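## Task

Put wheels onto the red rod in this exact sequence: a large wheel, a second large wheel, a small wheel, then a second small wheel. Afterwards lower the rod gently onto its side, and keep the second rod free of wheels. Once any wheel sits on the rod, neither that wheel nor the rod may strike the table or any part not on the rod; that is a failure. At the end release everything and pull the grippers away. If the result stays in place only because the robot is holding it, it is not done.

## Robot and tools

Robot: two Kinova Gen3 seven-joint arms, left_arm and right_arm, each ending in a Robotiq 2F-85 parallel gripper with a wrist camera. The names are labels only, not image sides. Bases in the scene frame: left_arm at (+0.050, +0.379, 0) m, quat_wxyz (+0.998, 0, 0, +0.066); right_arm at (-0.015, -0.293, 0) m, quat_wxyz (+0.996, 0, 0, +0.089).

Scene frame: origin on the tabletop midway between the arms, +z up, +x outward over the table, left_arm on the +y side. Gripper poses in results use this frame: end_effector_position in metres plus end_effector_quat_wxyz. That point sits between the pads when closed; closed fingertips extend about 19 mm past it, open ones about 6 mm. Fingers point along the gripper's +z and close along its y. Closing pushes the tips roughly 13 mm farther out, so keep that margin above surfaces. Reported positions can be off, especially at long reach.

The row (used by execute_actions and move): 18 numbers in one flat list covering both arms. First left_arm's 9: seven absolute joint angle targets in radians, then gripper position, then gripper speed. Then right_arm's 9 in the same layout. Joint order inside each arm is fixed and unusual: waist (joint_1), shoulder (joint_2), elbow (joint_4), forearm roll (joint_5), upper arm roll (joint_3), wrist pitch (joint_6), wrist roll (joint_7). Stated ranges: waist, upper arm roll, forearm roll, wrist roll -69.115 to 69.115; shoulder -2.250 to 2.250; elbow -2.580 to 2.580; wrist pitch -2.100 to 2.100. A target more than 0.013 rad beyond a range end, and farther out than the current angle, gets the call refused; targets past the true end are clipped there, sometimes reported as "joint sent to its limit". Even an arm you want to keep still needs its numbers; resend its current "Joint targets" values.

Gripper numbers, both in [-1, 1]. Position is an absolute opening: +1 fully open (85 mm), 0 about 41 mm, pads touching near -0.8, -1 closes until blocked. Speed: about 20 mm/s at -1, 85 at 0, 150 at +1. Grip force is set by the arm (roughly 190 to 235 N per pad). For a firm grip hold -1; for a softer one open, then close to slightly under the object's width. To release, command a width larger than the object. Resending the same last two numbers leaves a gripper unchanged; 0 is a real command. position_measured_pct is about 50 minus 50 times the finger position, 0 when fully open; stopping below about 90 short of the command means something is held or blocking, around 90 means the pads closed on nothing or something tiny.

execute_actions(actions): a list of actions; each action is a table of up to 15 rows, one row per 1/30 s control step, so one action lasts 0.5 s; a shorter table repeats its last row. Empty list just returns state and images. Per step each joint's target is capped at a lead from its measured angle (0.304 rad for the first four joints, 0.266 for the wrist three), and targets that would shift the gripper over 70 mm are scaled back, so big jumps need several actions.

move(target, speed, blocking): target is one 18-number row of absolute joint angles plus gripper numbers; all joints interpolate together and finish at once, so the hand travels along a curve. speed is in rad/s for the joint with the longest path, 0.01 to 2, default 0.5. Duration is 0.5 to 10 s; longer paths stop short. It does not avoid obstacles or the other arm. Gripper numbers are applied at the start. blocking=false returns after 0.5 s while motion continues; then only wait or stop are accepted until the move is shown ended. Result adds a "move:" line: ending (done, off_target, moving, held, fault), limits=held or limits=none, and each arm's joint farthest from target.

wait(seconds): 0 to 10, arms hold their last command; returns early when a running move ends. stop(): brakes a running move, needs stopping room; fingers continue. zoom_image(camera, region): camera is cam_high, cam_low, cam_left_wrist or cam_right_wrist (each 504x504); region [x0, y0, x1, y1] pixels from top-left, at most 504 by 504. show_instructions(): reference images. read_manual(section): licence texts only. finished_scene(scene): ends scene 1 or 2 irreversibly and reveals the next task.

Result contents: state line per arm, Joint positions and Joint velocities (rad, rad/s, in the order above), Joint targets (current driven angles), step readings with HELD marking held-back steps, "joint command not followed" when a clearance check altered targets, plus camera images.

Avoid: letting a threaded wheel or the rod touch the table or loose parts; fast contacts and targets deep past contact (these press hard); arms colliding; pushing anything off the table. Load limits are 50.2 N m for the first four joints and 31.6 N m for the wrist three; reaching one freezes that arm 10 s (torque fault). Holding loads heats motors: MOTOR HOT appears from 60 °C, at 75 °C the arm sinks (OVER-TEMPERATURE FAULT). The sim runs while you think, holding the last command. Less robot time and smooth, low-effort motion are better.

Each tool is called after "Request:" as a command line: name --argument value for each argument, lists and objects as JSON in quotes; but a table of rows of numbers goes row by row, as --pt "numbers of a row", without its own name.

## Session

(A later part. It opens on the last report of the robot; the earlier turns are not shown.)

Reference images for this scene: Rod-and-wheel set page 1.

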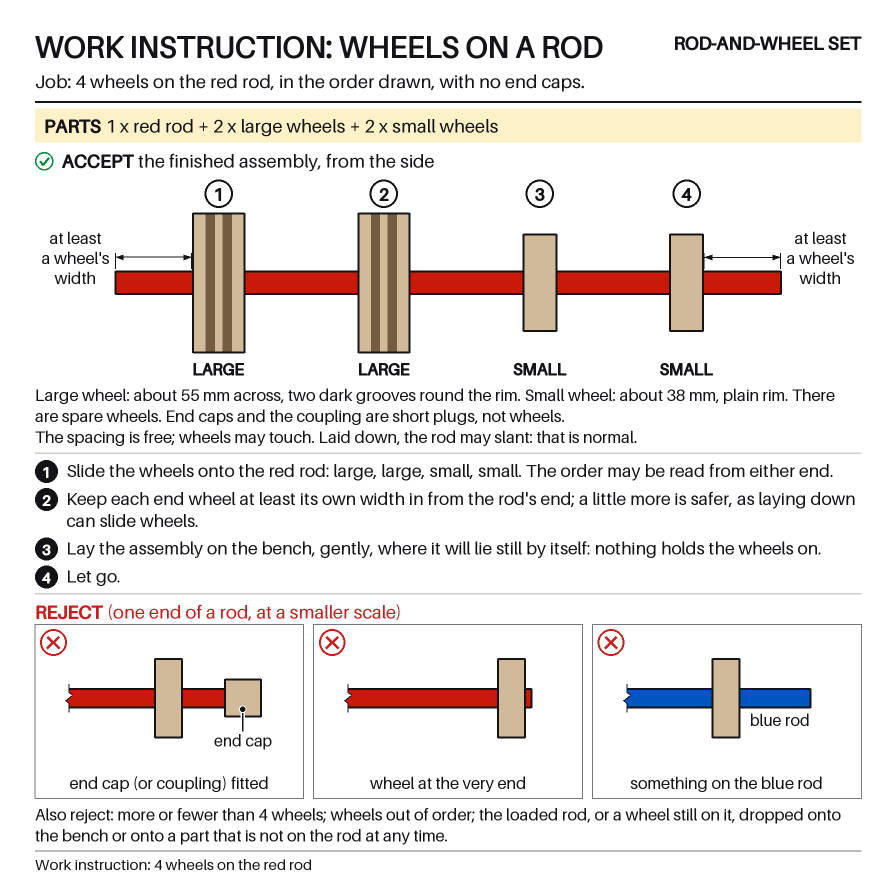

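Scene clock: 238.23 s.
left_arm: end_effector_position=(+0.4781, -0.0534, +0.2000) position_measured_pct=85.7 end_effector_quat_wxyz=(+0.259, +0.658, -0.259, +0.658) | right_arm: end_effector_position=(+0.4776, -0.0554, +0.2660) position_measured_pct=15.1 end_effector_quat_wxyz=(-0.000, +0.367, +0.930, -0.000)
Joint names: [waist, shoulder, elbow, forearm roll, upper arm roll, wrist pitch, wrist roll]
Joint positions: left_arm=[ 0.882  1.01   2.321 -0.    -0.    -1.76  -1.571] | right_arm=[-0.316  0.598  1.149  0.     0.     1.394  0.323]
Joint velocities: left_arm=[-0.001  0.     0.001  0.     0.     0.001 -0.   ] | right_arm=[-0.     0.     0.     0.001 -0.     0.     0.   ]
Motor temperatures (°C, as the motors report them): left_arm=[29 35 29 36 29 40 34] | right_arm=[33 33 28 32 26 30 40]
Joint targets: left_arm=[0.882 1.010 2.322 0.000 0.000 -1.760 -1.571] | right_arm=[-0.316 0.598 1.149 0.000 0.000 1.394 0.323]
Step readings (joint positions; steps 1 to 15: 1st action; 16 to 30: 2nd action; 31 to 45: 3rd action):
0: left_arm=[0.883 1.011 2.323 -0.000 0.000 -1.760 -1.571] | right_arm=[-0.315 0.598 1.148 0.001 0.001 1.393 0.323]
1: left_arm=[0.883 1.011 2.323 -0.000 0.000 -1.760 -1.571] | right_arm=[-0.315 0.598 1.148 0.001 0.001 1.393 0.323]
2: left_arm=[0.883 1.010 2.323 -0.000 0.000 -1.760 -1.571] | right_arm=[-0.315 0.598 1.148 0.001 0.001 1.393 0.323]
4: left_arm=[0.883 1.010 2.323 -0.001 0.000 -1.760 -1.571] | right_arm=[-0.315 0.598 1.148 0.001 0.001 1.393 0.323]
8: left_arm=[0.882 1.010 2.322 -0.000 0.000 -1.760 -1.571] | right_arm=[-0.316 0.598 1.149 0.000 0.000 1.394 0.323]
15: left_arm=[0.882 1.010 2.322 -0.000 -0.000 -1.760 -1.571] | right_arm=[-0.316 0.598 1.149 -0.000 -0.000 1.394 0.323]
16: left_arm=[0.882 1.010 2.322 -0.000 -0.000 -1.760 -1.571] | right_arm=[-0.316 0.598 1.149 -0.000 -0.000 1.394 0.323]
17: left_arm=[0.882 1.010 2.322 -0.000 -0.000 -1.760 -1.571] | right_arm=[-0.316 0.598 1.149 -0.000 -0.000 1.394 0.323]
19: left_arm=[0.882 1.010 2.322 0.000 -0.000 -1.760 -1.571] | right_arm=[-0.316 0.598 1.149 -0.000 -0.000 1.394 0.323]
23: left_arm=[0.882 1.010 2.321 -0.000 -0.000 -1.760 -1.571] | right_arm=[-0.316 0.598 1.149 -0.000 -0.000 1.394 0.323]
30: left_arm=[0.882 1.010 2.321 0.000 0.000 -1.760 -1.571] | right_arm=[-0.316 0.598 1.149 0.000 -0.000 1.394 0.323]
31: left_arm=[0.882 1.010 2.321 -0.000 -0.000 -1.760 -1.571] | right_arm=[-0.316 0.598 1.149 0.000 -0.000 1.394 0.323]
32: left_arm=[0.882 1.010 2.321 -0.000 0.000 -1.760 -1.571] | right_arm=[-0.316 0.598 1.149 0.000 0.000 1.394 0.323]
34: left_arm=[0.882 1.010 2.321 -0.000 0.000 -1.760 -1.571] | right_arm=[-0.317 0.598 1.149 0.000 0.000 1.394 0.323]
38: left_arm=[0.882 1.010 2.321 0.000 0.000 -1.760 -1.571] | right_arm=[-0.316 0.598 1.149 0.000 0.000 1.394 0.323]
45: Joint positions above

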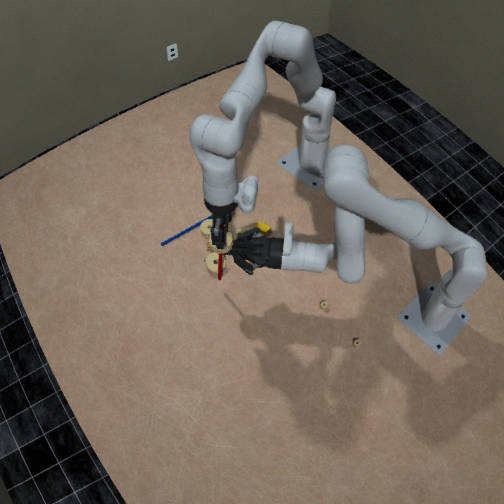

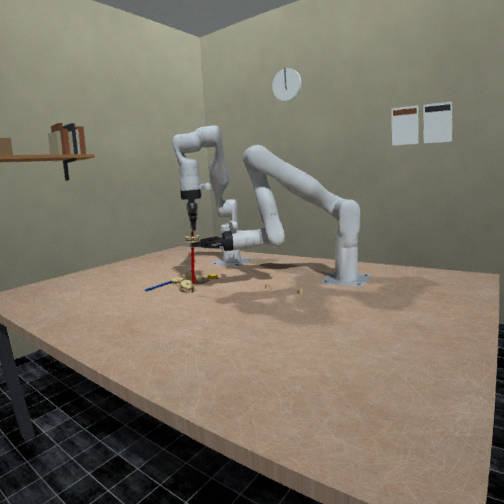

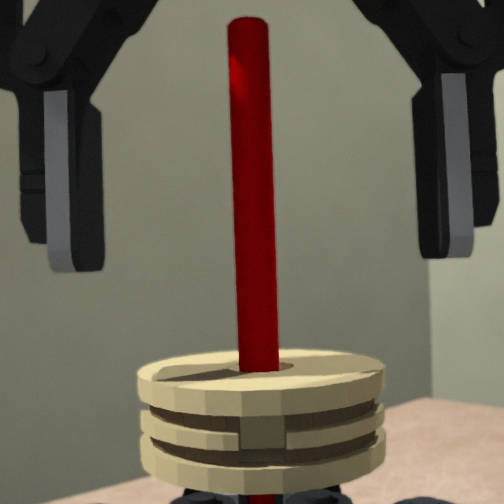

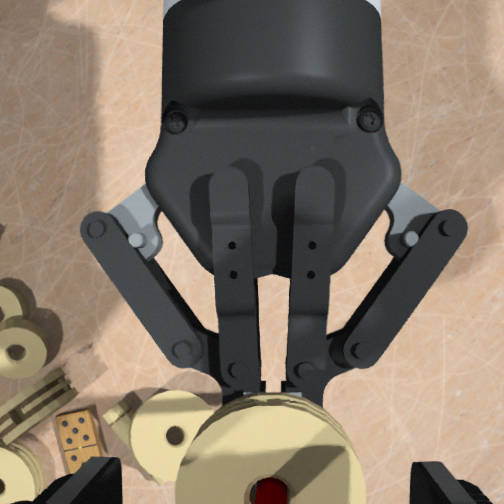

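Request:
move --target '[0.882,1.0096,2.3215,0,0,-1.7603,-1.571,-1,-0.5,-0.3170,0.5851,0.9200,0,0,1.6365,0.323,0.7,0]' --speed 0.3

Request:
move --target '[0.882,1.0096,2.3215,0,0,-1.7603,-1.571,-1,-0.5,0.0151,0.2994,1.4167,0,0,1.4255,-0.213,0.7,0]' --speed 0.6

Request:
move --target '[0.882,1.0096,2.3215,0,0,-1.7603,-1.571,-1,-0.5,0.0151,0.6122,1.8668,0,0,0.6626,-0.213,0.6,0]' --speed 0.6

Scene clock: 251.90 s.
left_arm: end_effector_position=(+0.4781, -0.0534, +0.2000) position_measured_pct=85.7 end_effector_quat_wxyz=(+0.259, +0.658, -0.259, +0.658) | right_arm: end_effector_position=(+0.4771, -0.0553, +0.3450) position_measured_pct=15.1 end_effector_quat_wxyz=(+0.000, +0.367, +0.930, +0.000)
Joint names: [waist, shoulder, elbow, forearm roll, upper arm roll, wrist pitch, wrist roll]
Joint positions: left_arm=[ 0.882  1.01   2.321 -0.     0.    -1.76  -1.571] | right_arm=[-0.317  0.585  0.92  -0.    -0.     1.636  0.323]
Joint velocities: left_arm=[-0.     0.001  0.     0.001  0.    -0.    -0.   ] | right_arm=[-0.     0.002  0.001  0.     0.     0.    -0.   ]
Motor temperatures (°C, as the motors report them): left_arm=[29 35 29 36 29 40 34] | right_arm=[33 33 28 32 26 30 40]
Joint targets: left_arm=[0.882 1.010 2.322 0.000 0.000 -1.760 -1.571] | right_arm=[-0.317 0.585 0.920 0.000 0.000 1.637 0.323]
move: done; limits=none; left_arm: farthest joint: the waist, 0.000 radians from its target (0.000 radians at the start); right_arm: farthest joint: the waist, 0.000 radians from its target (0.000 radians at the start)

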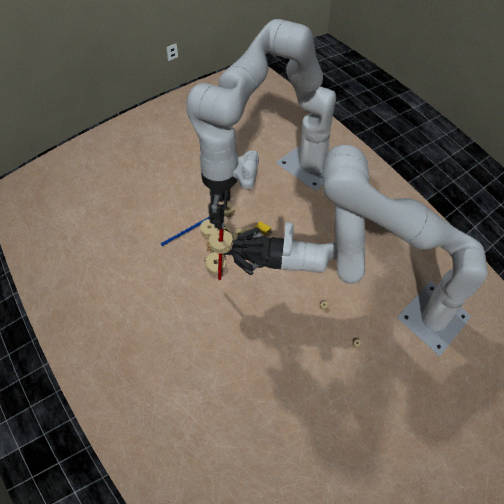

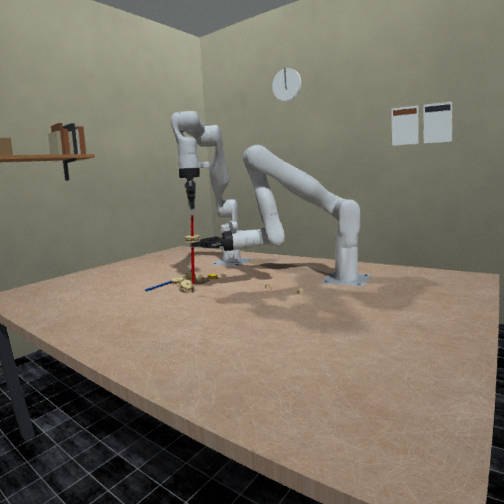

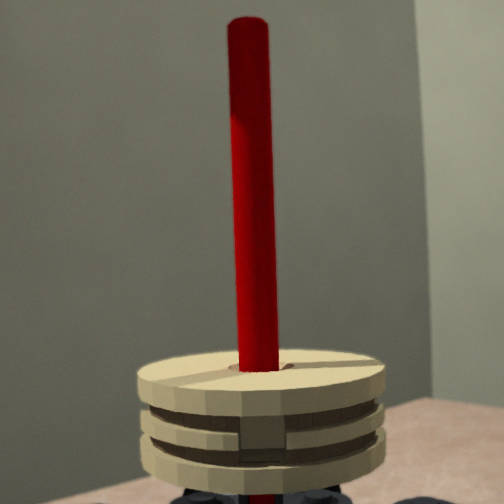

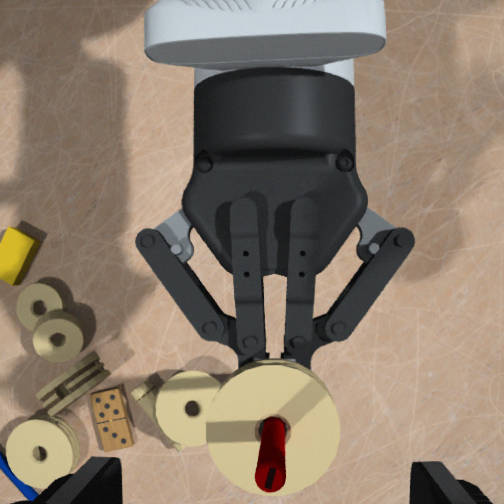

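Scene clock: 253.37 s.
left_arm: end_effector_position=(+0.4781, -0.0534, +0.2000) position_measured_pct=85.7 end_effector_quat_wxyz=(+0.259, +0.658, -0.259, +0.658) | right_arm: end_effector_position=(+0.4184, -0.2467, +0.3299) position_measured_pct=15.1 end_effector_quat_wxyz=(-0.000, +0.724, +0.690, -0.000)
Joint names: [waist, shoulder, elbow, forearm roll, upper arm roll, wrist pitch, wrist roll]
Joint positions: left_arm=[ 0.882  1.01   2.321 -0.     0.    -1.76  -1.571] | right_arm=[ 0.015  0.3    1.417  0.     0.     1.426 -0.213]
Joint velocities: left_arm=[ 0.     0.    -0.001 -0.001 -0.    -0.001 -0.   ] | right_arm=[ 0.003 -0.003  0.    -0.    -0.    -0.    -0.   ]
Motor temperatures (°C, as the motors report them): left_arm=[29 35 29 36 29 40 34] | right_arm=[33 33 28 32 26 30 40]
Joint targets: left_arm=[0.882 1.010 2.322 0.000 0.000 -1.760 -1.571] | right_arm=[0.015 0.299 1.417 0.000 0.000 1.425 -0.213]
move: done; limits=none; left_arm: farthest joint: the waist, 0.000 radians from its target (0.000 radians at the start); right_arm: farthest joint: the waist, 0.000 radians from its target (0.332 radians at the start)

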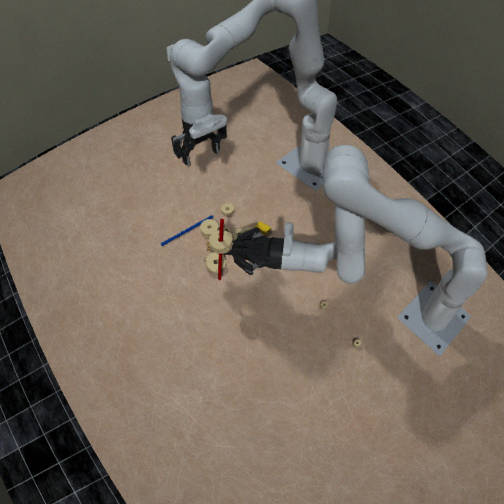

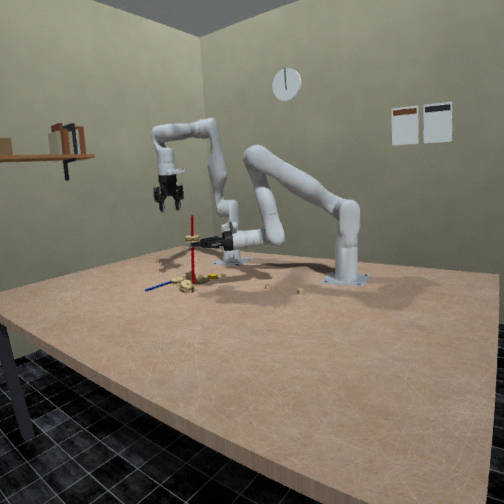

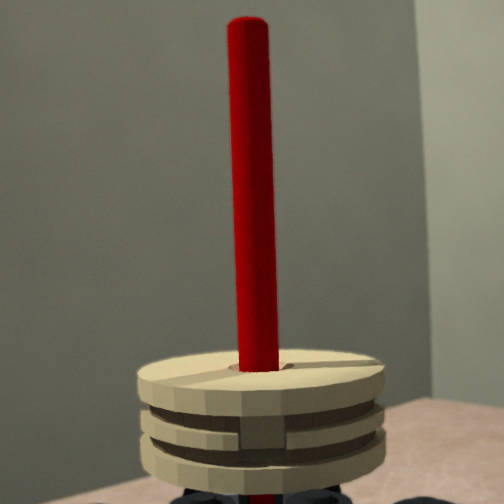

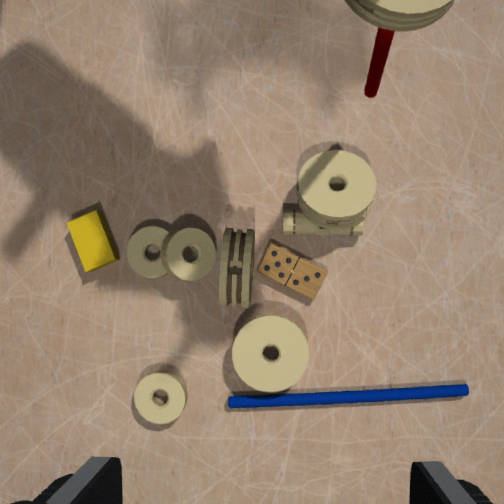

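Scene clock: 255.10 s.
left_arm: end_effector_position=(+0.4781, -0.0534, +0.2000) position_measured_pct=85.7 end_effector_quat_wxyz=(+0.259, +0.658, -0.259, +0.658) | right_arm: end_effector_position=(+0.4185, -0.2468, +0.0701) position_measured_pct=19.8 end_effector_quat_wxyz=(+0.000, +0.724, +0.689, +0.000)
Joint names: [waist, shoulder, elbow, forearm roll, upper arm roll, wrist pitch, wrist roll]
Joint positions: left_arm=[ 0.882  1.01   2.321 -0.     0.    -1.76  -1.571] | right_arm=[ 0.015  0.612  1.867  0.    -0.     0.663 -0.213]
Joint velocities: left_arm=[-0.    -0.     0.    -0.    -0.001 -0.    -0.   ] | right_arm=[-0.     0.003  0.001 -0.    -0.    -0.     0.   ]
Motor temperatures (°C, as the motors report them): left_arm=[29 35 29 36 29 40 34] | right_arm=[33 33 28 32 26 30 40]
Joint targets: left_arm=[0.882 1.010 2.322 0.000 0.000 -1.760 -1.571] | right_arm=[0.015 0.612 1.867 0.000 0.000 0.663 -0.213]
move: done; limits=none; left_arm: farthest joint: the waist, 0.000 radians from its target (0.000 radians at the start); right_arm: farthest joint: the waist, 0.000 radians from its target (0.000 radians at the start)

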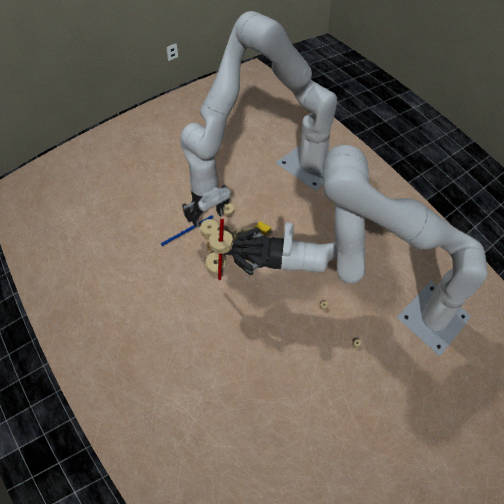

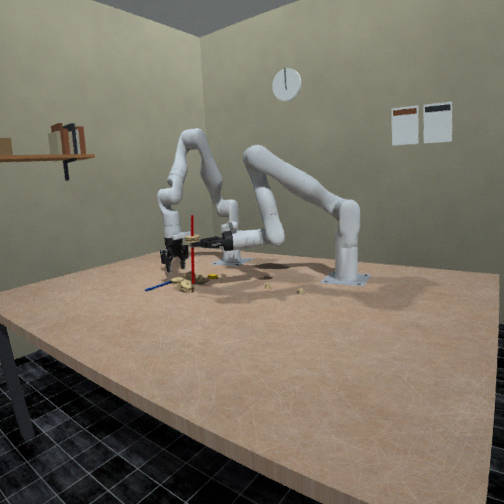

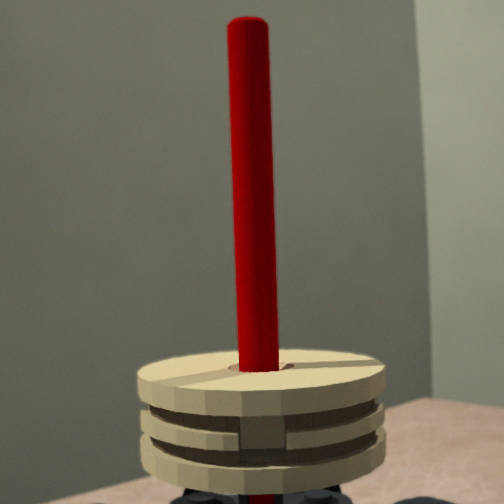

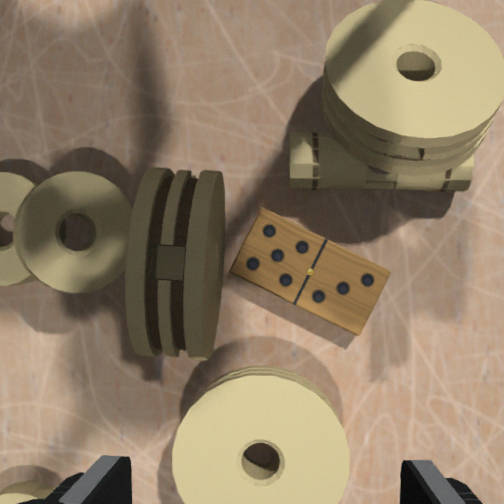

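Request:
move --target '[0.882,1.0096,2.3215,0,0,-1.7603,-1.571,-1,-0.5,0.0130,0.7054,1.9005,0,0,0.5357,-0.215,0.6,0]' --speed 0.08

Request:
execute_actions --actions '[[[0.882,1.0096,2.3215,0,0,-1.7603,-1.571,-1,-0.5,0.0130,0.7054,1.9005,0,0,0.5357,-0.215,-1,-0.5]],[[0.882,1.0096,2.3215,0,0,-1.7603,-1.571,-1,-0.5,0.0130,0.7054,1.9005,0,0,0.5357,-0.215,-1,-0.5]]]'

Scene clock: 261.13 s.
left_arm: end_effector_position=(+0.4781, -0.0534, +0.2000) position_measured_pct=85.7 end_effector_quat_wxyz=(+0.259, +0.658, -0.259, +0.658) | right_arm: end_effector_position=(+0.4165, -0.2462, +0.0236) position_measured_pct=19.8 end_effector_quat_wxyz=(+0.000, +0.724, +0.689, +0.000)
Joint names: [waist, shoulder, elbow, forearm roll, upper arm roll, wrist pitch, wrist roll]
Joint positions: left_arm=[ 0.882  1.01   2.321 -0.     0.    -1.76  -1.571] | right_arm=[ 0.013  0.705  1.9    0.    -0.     0.536 -0.215]
Joint velocities: left_arm=[ 0.    -0.001 -0.     0.     0.     0.     0.001] | right_arm=[ 0.     0.002  0.001 -0.     0.    -0.    -0.   ]
Motor temperatures (°C, as the motors report them): left_arm=[29 36 28 36 29 40 34] | right_arm=[33 33 28 32 26 30 40]
Joint targets: left_arm=[0.882 1.010 2.322 0.000 0.000 -1.760 -1.571] | right_arm=[0.013 0.705 1.901 0.000 0.000 0.536 -0.215]
move: done; limits=none; left_arm: farthest joint: the waist, 0.000 radians from its target (0.000 radians at the start); right_arm: farthest joint: the waist, 0.000 radians from its target (0.002 radians at the start)

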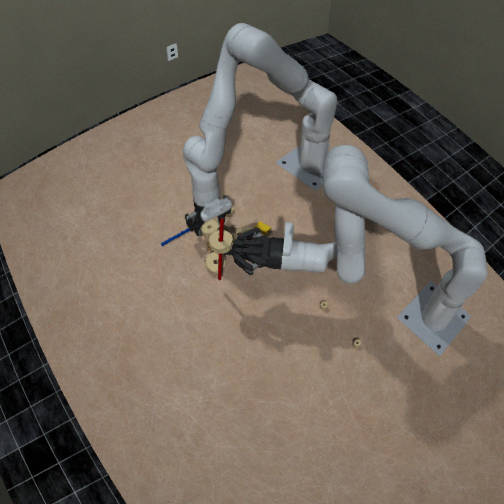

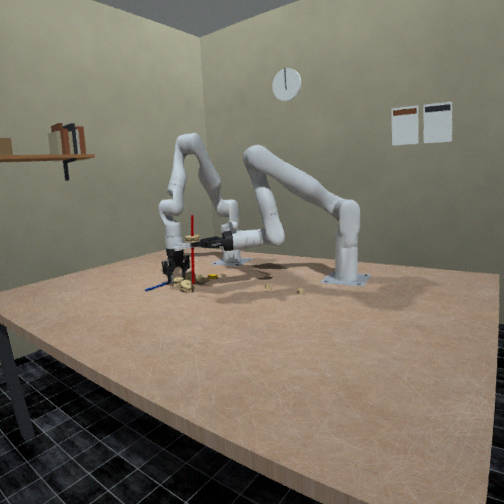

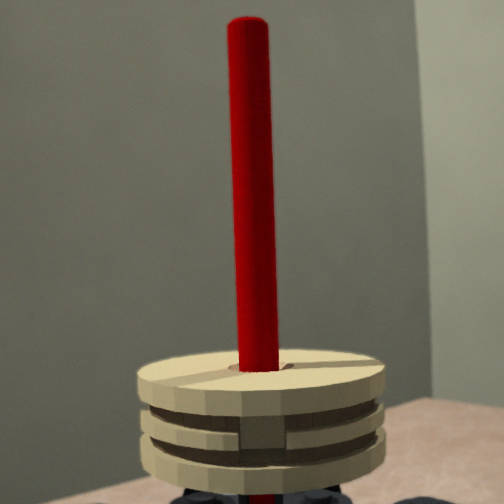

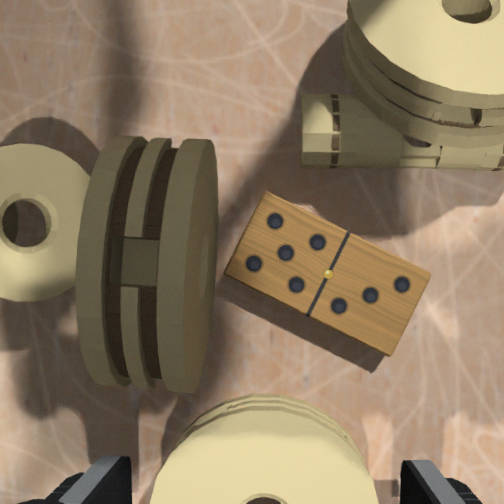

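Scene clock: 262.13 s.
left_arm: end_effector_position=(+0.4781, -0.0534, +0.2000) position_measured_pct=85.7 end_effector_quat_wxyz=(+0.259, +0.658, -0.259, +0.658) | right_arm: end_effector_position=(+0.4164, -0.2462, +0.0246) position_measured_pct=38.9 end_effector_quat_wxyz=(+0.000, +0.724, +0.689, +0.000)
Joint names: [waist, shoulder, elbow, forearm roll, upper arm roll, wrist pitch, wrist roll]
Joint positions: left_arm=[ 0.882  1.01   2.321 -0.     0.    -1.76  -1.571] | right_arm=[ 0.013  0.703  1.901 -0.     0.     0.537 -0.215]
Joint velocities: left_arm=[-0.     0.001  0.     0.     0.    -0.    -0.001] | right_arm=[ 0.  0.  0. -0. -0. -0.  0.]
Motor temperatures (°C, as the motors report them): left_arm=[29 36 28 36 29 40 34] | right_arm=[33 33 28 32 26 30 40]
Joint targets: left_arm=[0.882 1.010 2.322 0.000 0.000 -1.760 -1.571] | right_arm=[0.013 0.705 1.901 0.000 0.000 0.536 -0.215]
Step readings (joint positions; steps 1 to 15: 1st action; 16 to 30: 2nd action):
0: left_arm=[0.882 1.010 2.321 -0.000 0.000 -1.760 -1.571] | right_arm=[0.013 0.705 1.900 0.000 -0.000 0.536 -0.215]
1: left_arm=[0.882 1.010 2.321 -0.000 0.000 -1.760 -1.571] | right_arm=[0.013 0.705 1.900 -0.000 -0.000 0.536 -0.215]
2: left_arm=[0.882 1.010 2.321 -0.000 0.000 -1.760 -1.571] | right_arm=[0.013 0.705 1.900 0.000 0.000 0.536 -0.215]
4: left_arm=[0.882 1.010 2.321 -0.000 0.000 -1.760 -1.571] | right_arm=[0.013 0.705 1.900 0.000 -0.000 0.536 -0.215]
8: left_arm=[0.882 1.010 2.321 -0.000 0.000 -1.760 -1.571] | right_arm=[0.013 0.705 1.900 0.000 -0.000 0.536 -0.215]
15: left_arm=[0.882 1.010 2.321 -0.000 0.000 -1.760 -1.571] | right_arm=[0.013 0.703 1.901 -0.000 0.000 0.537 -0.215]
16: left_arm=[0.882 1.010 2.321 -0.000 0.000 -1.760 -1.571] | right_arm=[0.013 0.703 1.901 -0.000 0.000 0.537 -0.215]
17: left_arm=[0.882 1.010 2.321 -0.000 0.000 -1.760 -1.571] | right_arm=[0.013 0.703 1.901 -0.000 0.000 0.537 -0.215]
19: left_arm=[0.882 1.010 2.321 -0.000 0.000 -1.760 -1.571] | right_arm=[0.013 0.703 1.901 -0.000 0.000 0.537 -0.215]
23: left_arm=[0.882 1.010 2.321 -0.000 0.000 -1.760 -1.571] | right_arm=[0.013 0.703 1.901 -0.000 0.000 0.537 -0.215]
30: Joint positions above

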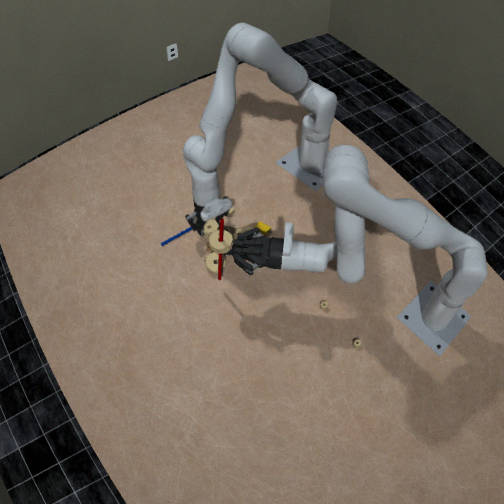

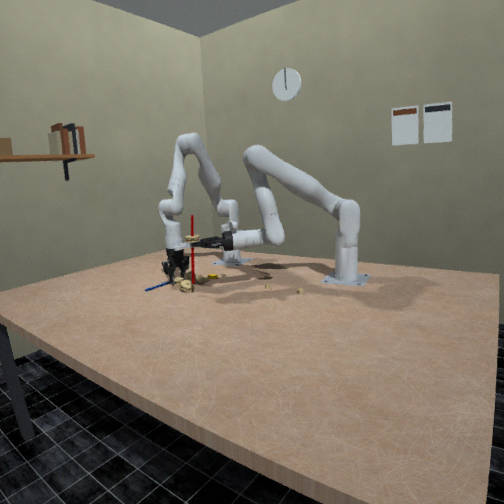

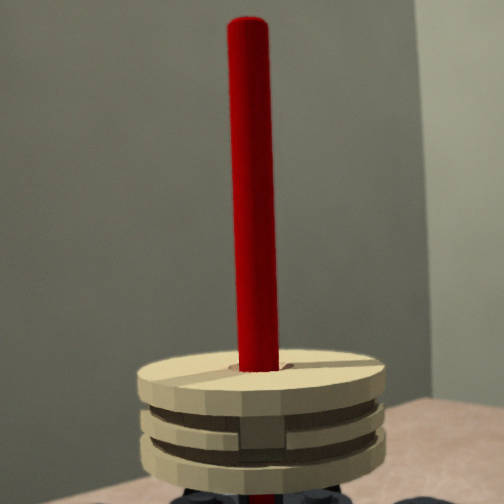

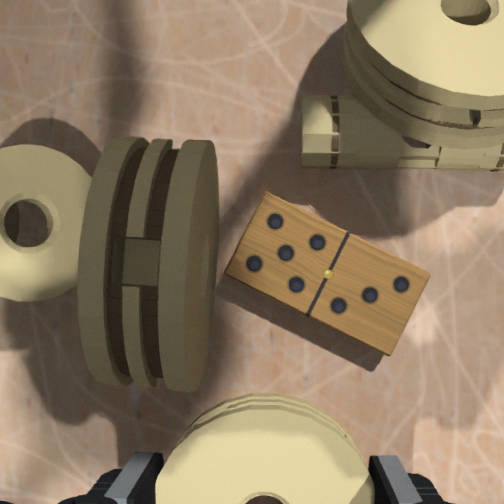

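Request:
move --target '[0.882,1.0096,2.3215,0,0,-1.7603,-1.571,-1,-0.5,0.0130,0.5525,1.8470,0,0,0.7421,-0.215,-1,-0.5]' --speed 0.3

Request:
move --target '[0.882,1.0096,2.3215,0,0,-1.7603,-1.571,-1,-0.5,0.0130,0.2924,1.3307,0,0,1.5185,0.0,-1,-0.5]' --speed 0.6

Request:
move --target '[0.882,1.0096,2.3215,0,0,-1.7603,-1.571,-1,-0.5,-0.3195,0.5851,0.9200,0,0,1.6365,0.323,-1,-0.5]' --speed 0.4

Request:
move --target '[0.882,1.0096,2.3215,0,0,-1.7603,-1.571,-1,-0.5,-0.3195,0.5825,0.9525,0,0,1.6066,0.323,-1,-0.5]' --speed 0.03

Request:
zoom_image --camera "cam_low" --region '[170,190,220,240]'

Scene clock: 270.13 s.
left_arm: end_effector_position=(+0.4781, -0.0534, +0.2000) position_measured_pct=85.7 end_effector_quat_wxyz=(+0.259, +0.658, -0.259, +0.658) | right_arm: end_effector_position=(+0.4164, -0.2462, +0.0998) position_measured_pct=38.9 end_effector_quat_wxyz=(-0.000, +0.724, +0.689, -0.000)
Joint names: [waist, shoulder, elbow, forearm roll, upper arm roll, wrist pitch, wrist roll]
Joint positions: left_arm=[ 0.882  1.01   2.321 -0.     0.    -1.76  -1.571] | right_arm=[ 0.013  0.553  1.847 -0.     0.     0.742 -0.215]
Joint velocities: left_arm=[ 0.001  0.001 -0.     0.    -0.    -0.001 -0.   ] | right_arm=[ 0.    -0.003 -0.     0.     0.     0.     0.   ]
Motor temperatures (°C, as the motors report them): left_arm=[29 36 28 36 29 40 34] | right_arm=[33 33 28 32 26 30 40]
Joint targets: left_arm=[0.882 1.010 2.322 0.000 0.000 -1.760 -1.571] | right_arm=[0.013 0.552 1.847 0.000 0.000 0.742 -0.215]
move: done; limits=none; left_arm: farthest joint: the waist, 0.000 radians from its target (0.000 radians at the start); right_arm: farthest joint: the waist, 0.000 radians from its target (0.000 radians at the start)

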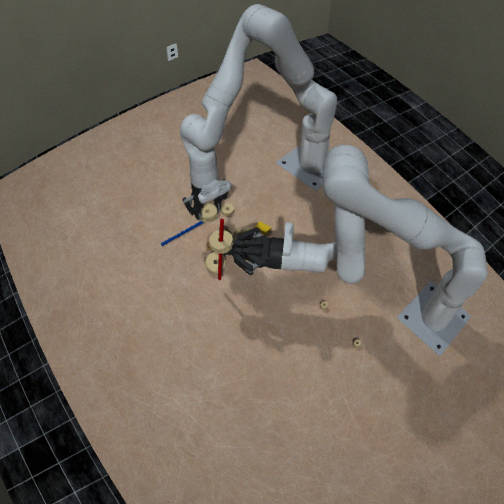

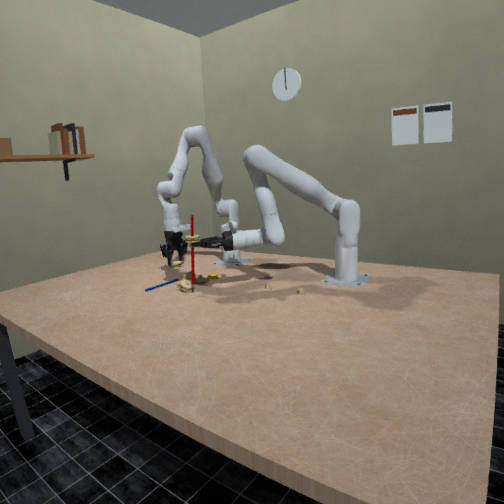

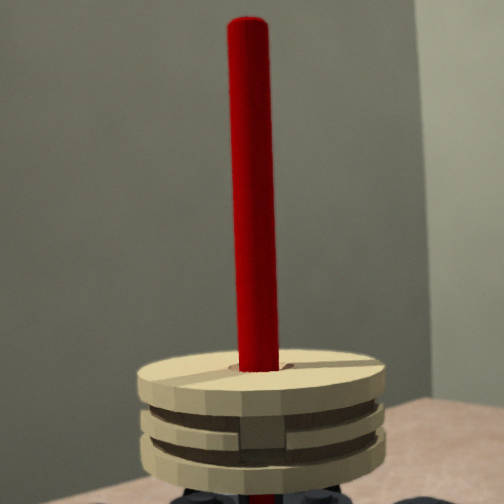

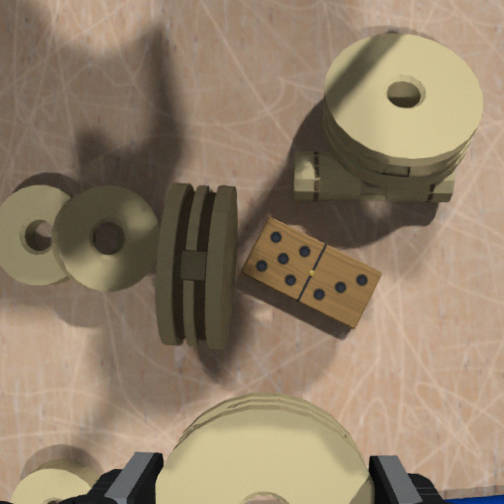

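Scene clock: 271.90 s.
left_arm: end_effector_position=(+0.4781, -0.0534, +0.2000) position_measured_pct=85.7 end_effector_quat_wxyz=(+0.259, +0.658, -0.259, +0.658) | right_arm: end_effector_position=(+0.4183, -0.2459, +0.3599) position_measured_pct=38.9 end_effector_quat_wxyz=(-0.000, +0.646, +0.763, -0.000)
Joint names: [waist, shoulder, elbow, forearm roll, upper arm roll, wrist pitch, wrist roll]
Joint positions: left_arm=[ 0.882  1.01   2.321 -0.     0.    -1.76  -1.571] | right_arm=[ 0.013  0.292  1.331 -0.    -0.     1.518 -0.   ]
Joint velocities: left_arm=[-0.001  0.    -0.001  0.     0.     0.001  0.   ] | right_arm=[-0.    -0.001 -0.001 -0.     0.     0.     0.   ]
Motor temperatures (°C, as the motors report them): left_arm=[29 36 28 36 29 40 34] | right_arm=[33 33 28 32 26 30 40]
Joint targets: left_arm=[0.882 1.010 2.322 0.000 0.000 -1.760 -1.571] | right_arm=[0.013 0.292 1.331 0.000 0.000 1.518 0.000]
move: done; limits=none; left_arm: farthest joint: the waist, 0.000 radians from its target (0.000 radians at the start); right_arm: farthest joint: the waist, 0.000 radians from its target (0.000 radians at the start)

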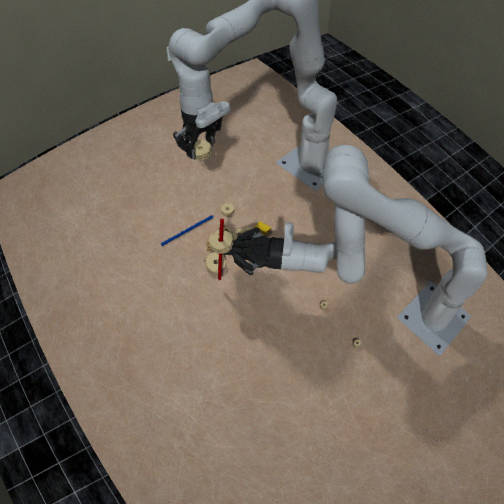

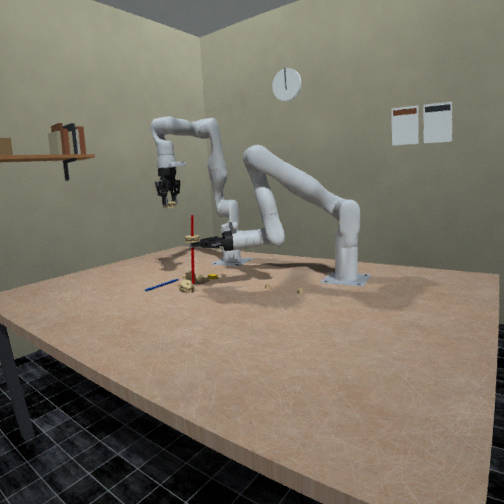

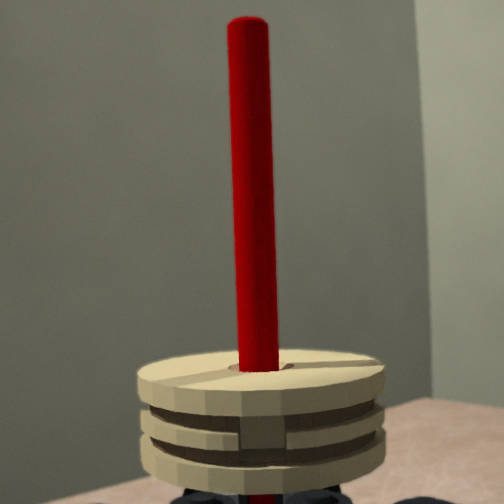

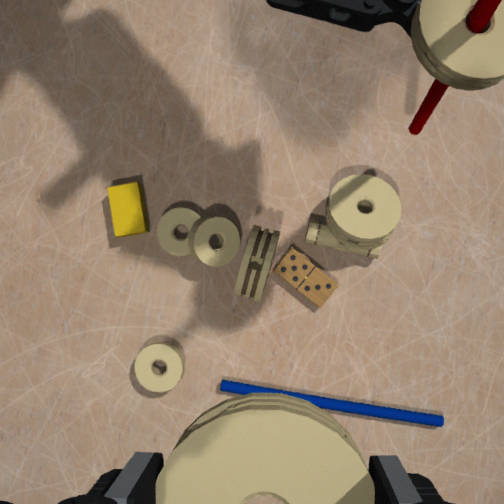

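Scene clock: 273.43 s.
left_arm: end_effector_position=(+0.4781, -0.0534, +0.2000) position_measured_pct=85.7 end_effector_quat_wxyz=(+0.259, +0.658, -0.259, +0.658) | right_arm: end_effector_position=(+0.4766, -0.0542, +0.3451) position_measured_pct=38.9 end_effector_quat_wxyz=(+0.000, +0.366, +0.931, +0.000)
Joint names: [waist, shoulder, elbow, forearm roll, upper arm roll, wrist pitch, wrist roll]
Joint positions: left_arm=[ 0.882  1.01   2.321 -0.     0.    -1.76  -1.571] | right_arm=[-0.319  0.585  0.92  -0.    -0.     1.636  0.323]
Joint velocities: left_arm=[ 0.001  0.     0.     0.    -0.     0.    -0.   ] | right_arm=[-0.003  0.003  0.001  0.     0.     0.    -0.   ]
Motor temperatures (°C, as the motors report them): left_arm=[29 36 28 36 29 40 34] | right_arm=[33 33 28 32 26 30 40]
Joint targets: left_arm=[0.882 1.010 2.322 0.000 0.000 -1.760 -1.571] | right_arm=[-0.320 0.585 0.920 0.000 0.000 1.637 0.323]
move: done; limits=none; left_arm: farthest joint: the waist, 0.000 radians from its target (0.000 radians at the start); right_arm: farthest joint: the waist, 0.000 radians from its target (0.333 radians at the start)

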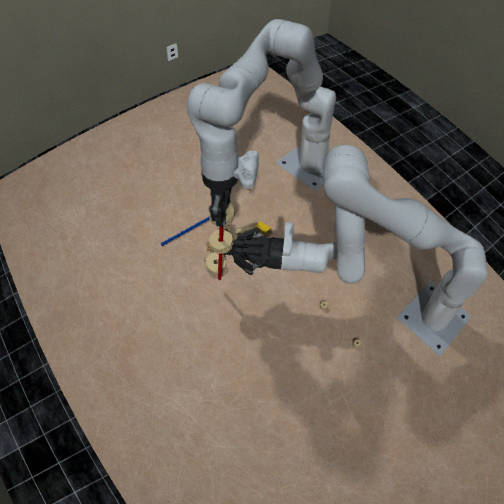

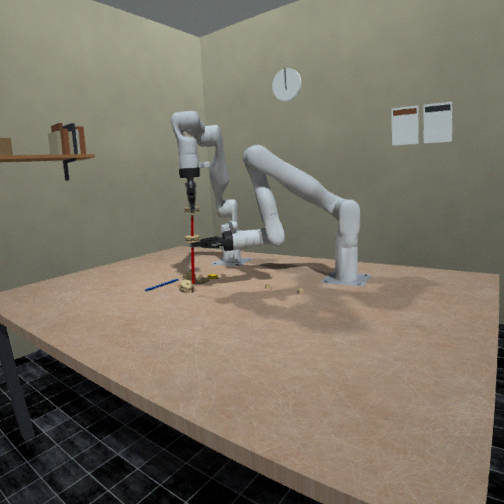

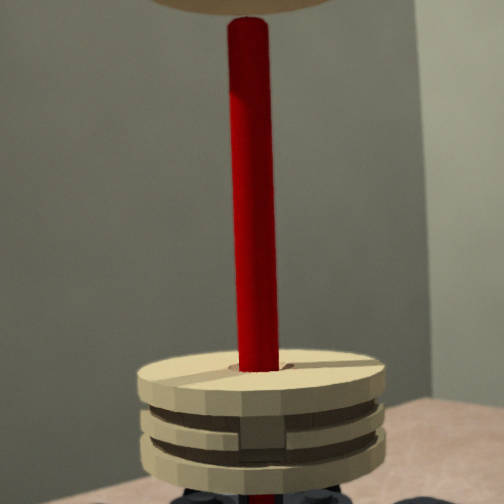

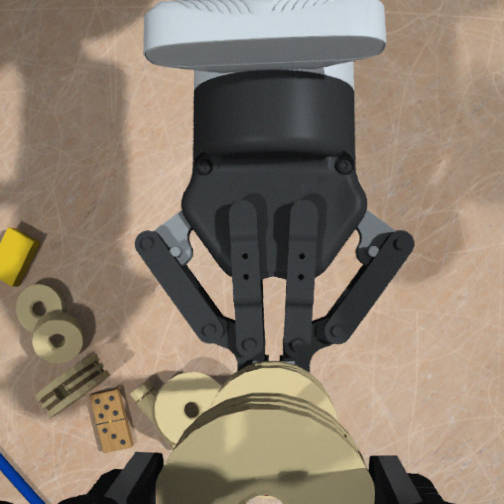

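Scene clock: 274.73 s.
left_arm: end_effector_position=(+0.4781, -0.0534, +0.2000) position_measured_pct=85.7 end_effector_quat_wxyz=(+0.259, +0.658, -0.259, +0.658) | right_arm: end_effector_position=(+0.4762, -0.0543, +0.3361) position_measured_pct=38.9 end_effector_quat_wxyz=(-0.000, +0.366, +0.931, -0.000)
Joint names: [waist, shoulder, elbow, forearm roll, upper arm roll, wrist pitch, wrist roll]
Joint positions: left_arm=[ 0.882  1.01   2.321 -0.     0.    -1.76  -1.571] | right_arm=[-0.319  0.583  0.952 -0.    -0.     1.607  0.323]
Joint velocities: left_arm=[ 0.001  0.    -0.    -0.     0.     0.001 -0.   ] | right_arm=[ 0.    -0.    -0.001 -0.    -0.    -0.    -0.   ]
Motor temperatures (°C, as the motors report them): left_arm=[29 36 28 36 29 41 34] | right_arm=[33 33 28 32 26 30 40]
Joint targets: left_arm=[0.882 1.010 2.322 0.000 0.000 -1.760 -1.571] | right_arm=[-0.320 0.583 0.952 0.000 0.000 1.607 0.323]
move: done; limits=none; left_arm: farthest joint: the waist, 0.000 radians from its target (0.000 radians at the start); right_arm: farthest joint: the waist, 0.000 radians from its target (0.000 radians at the start)

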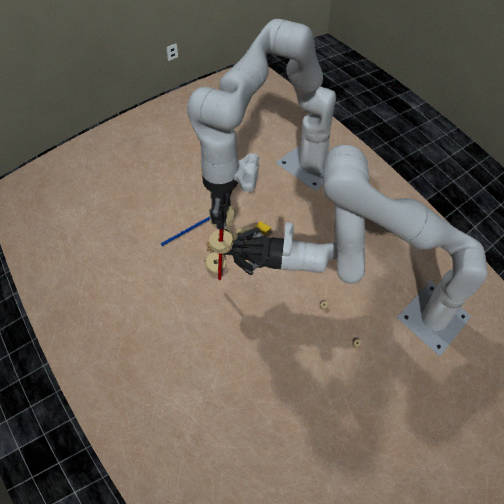

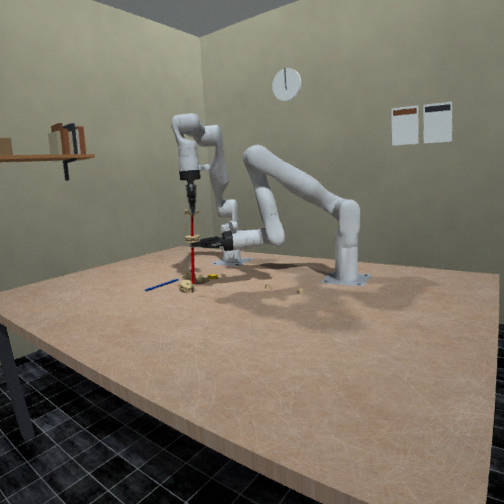

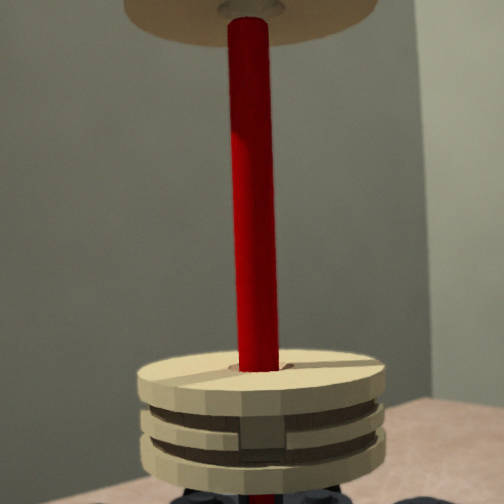

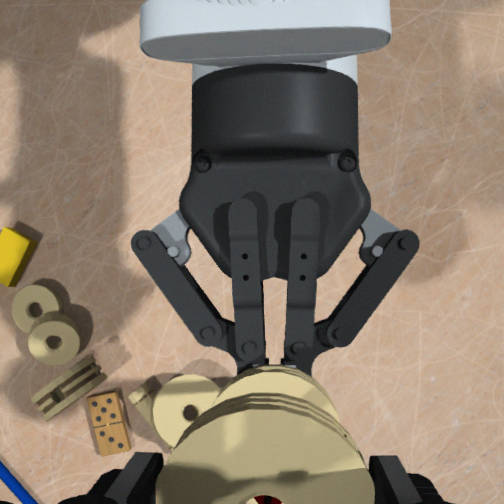

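Region (170, 190, 220, 240) of cam_low's 504x504 image, scaled by 10.080, with more detail than that image has.

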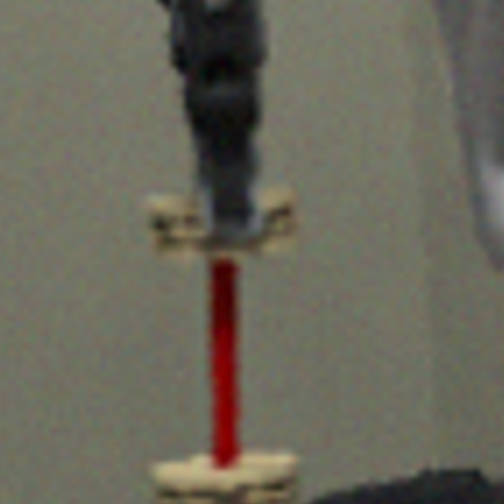

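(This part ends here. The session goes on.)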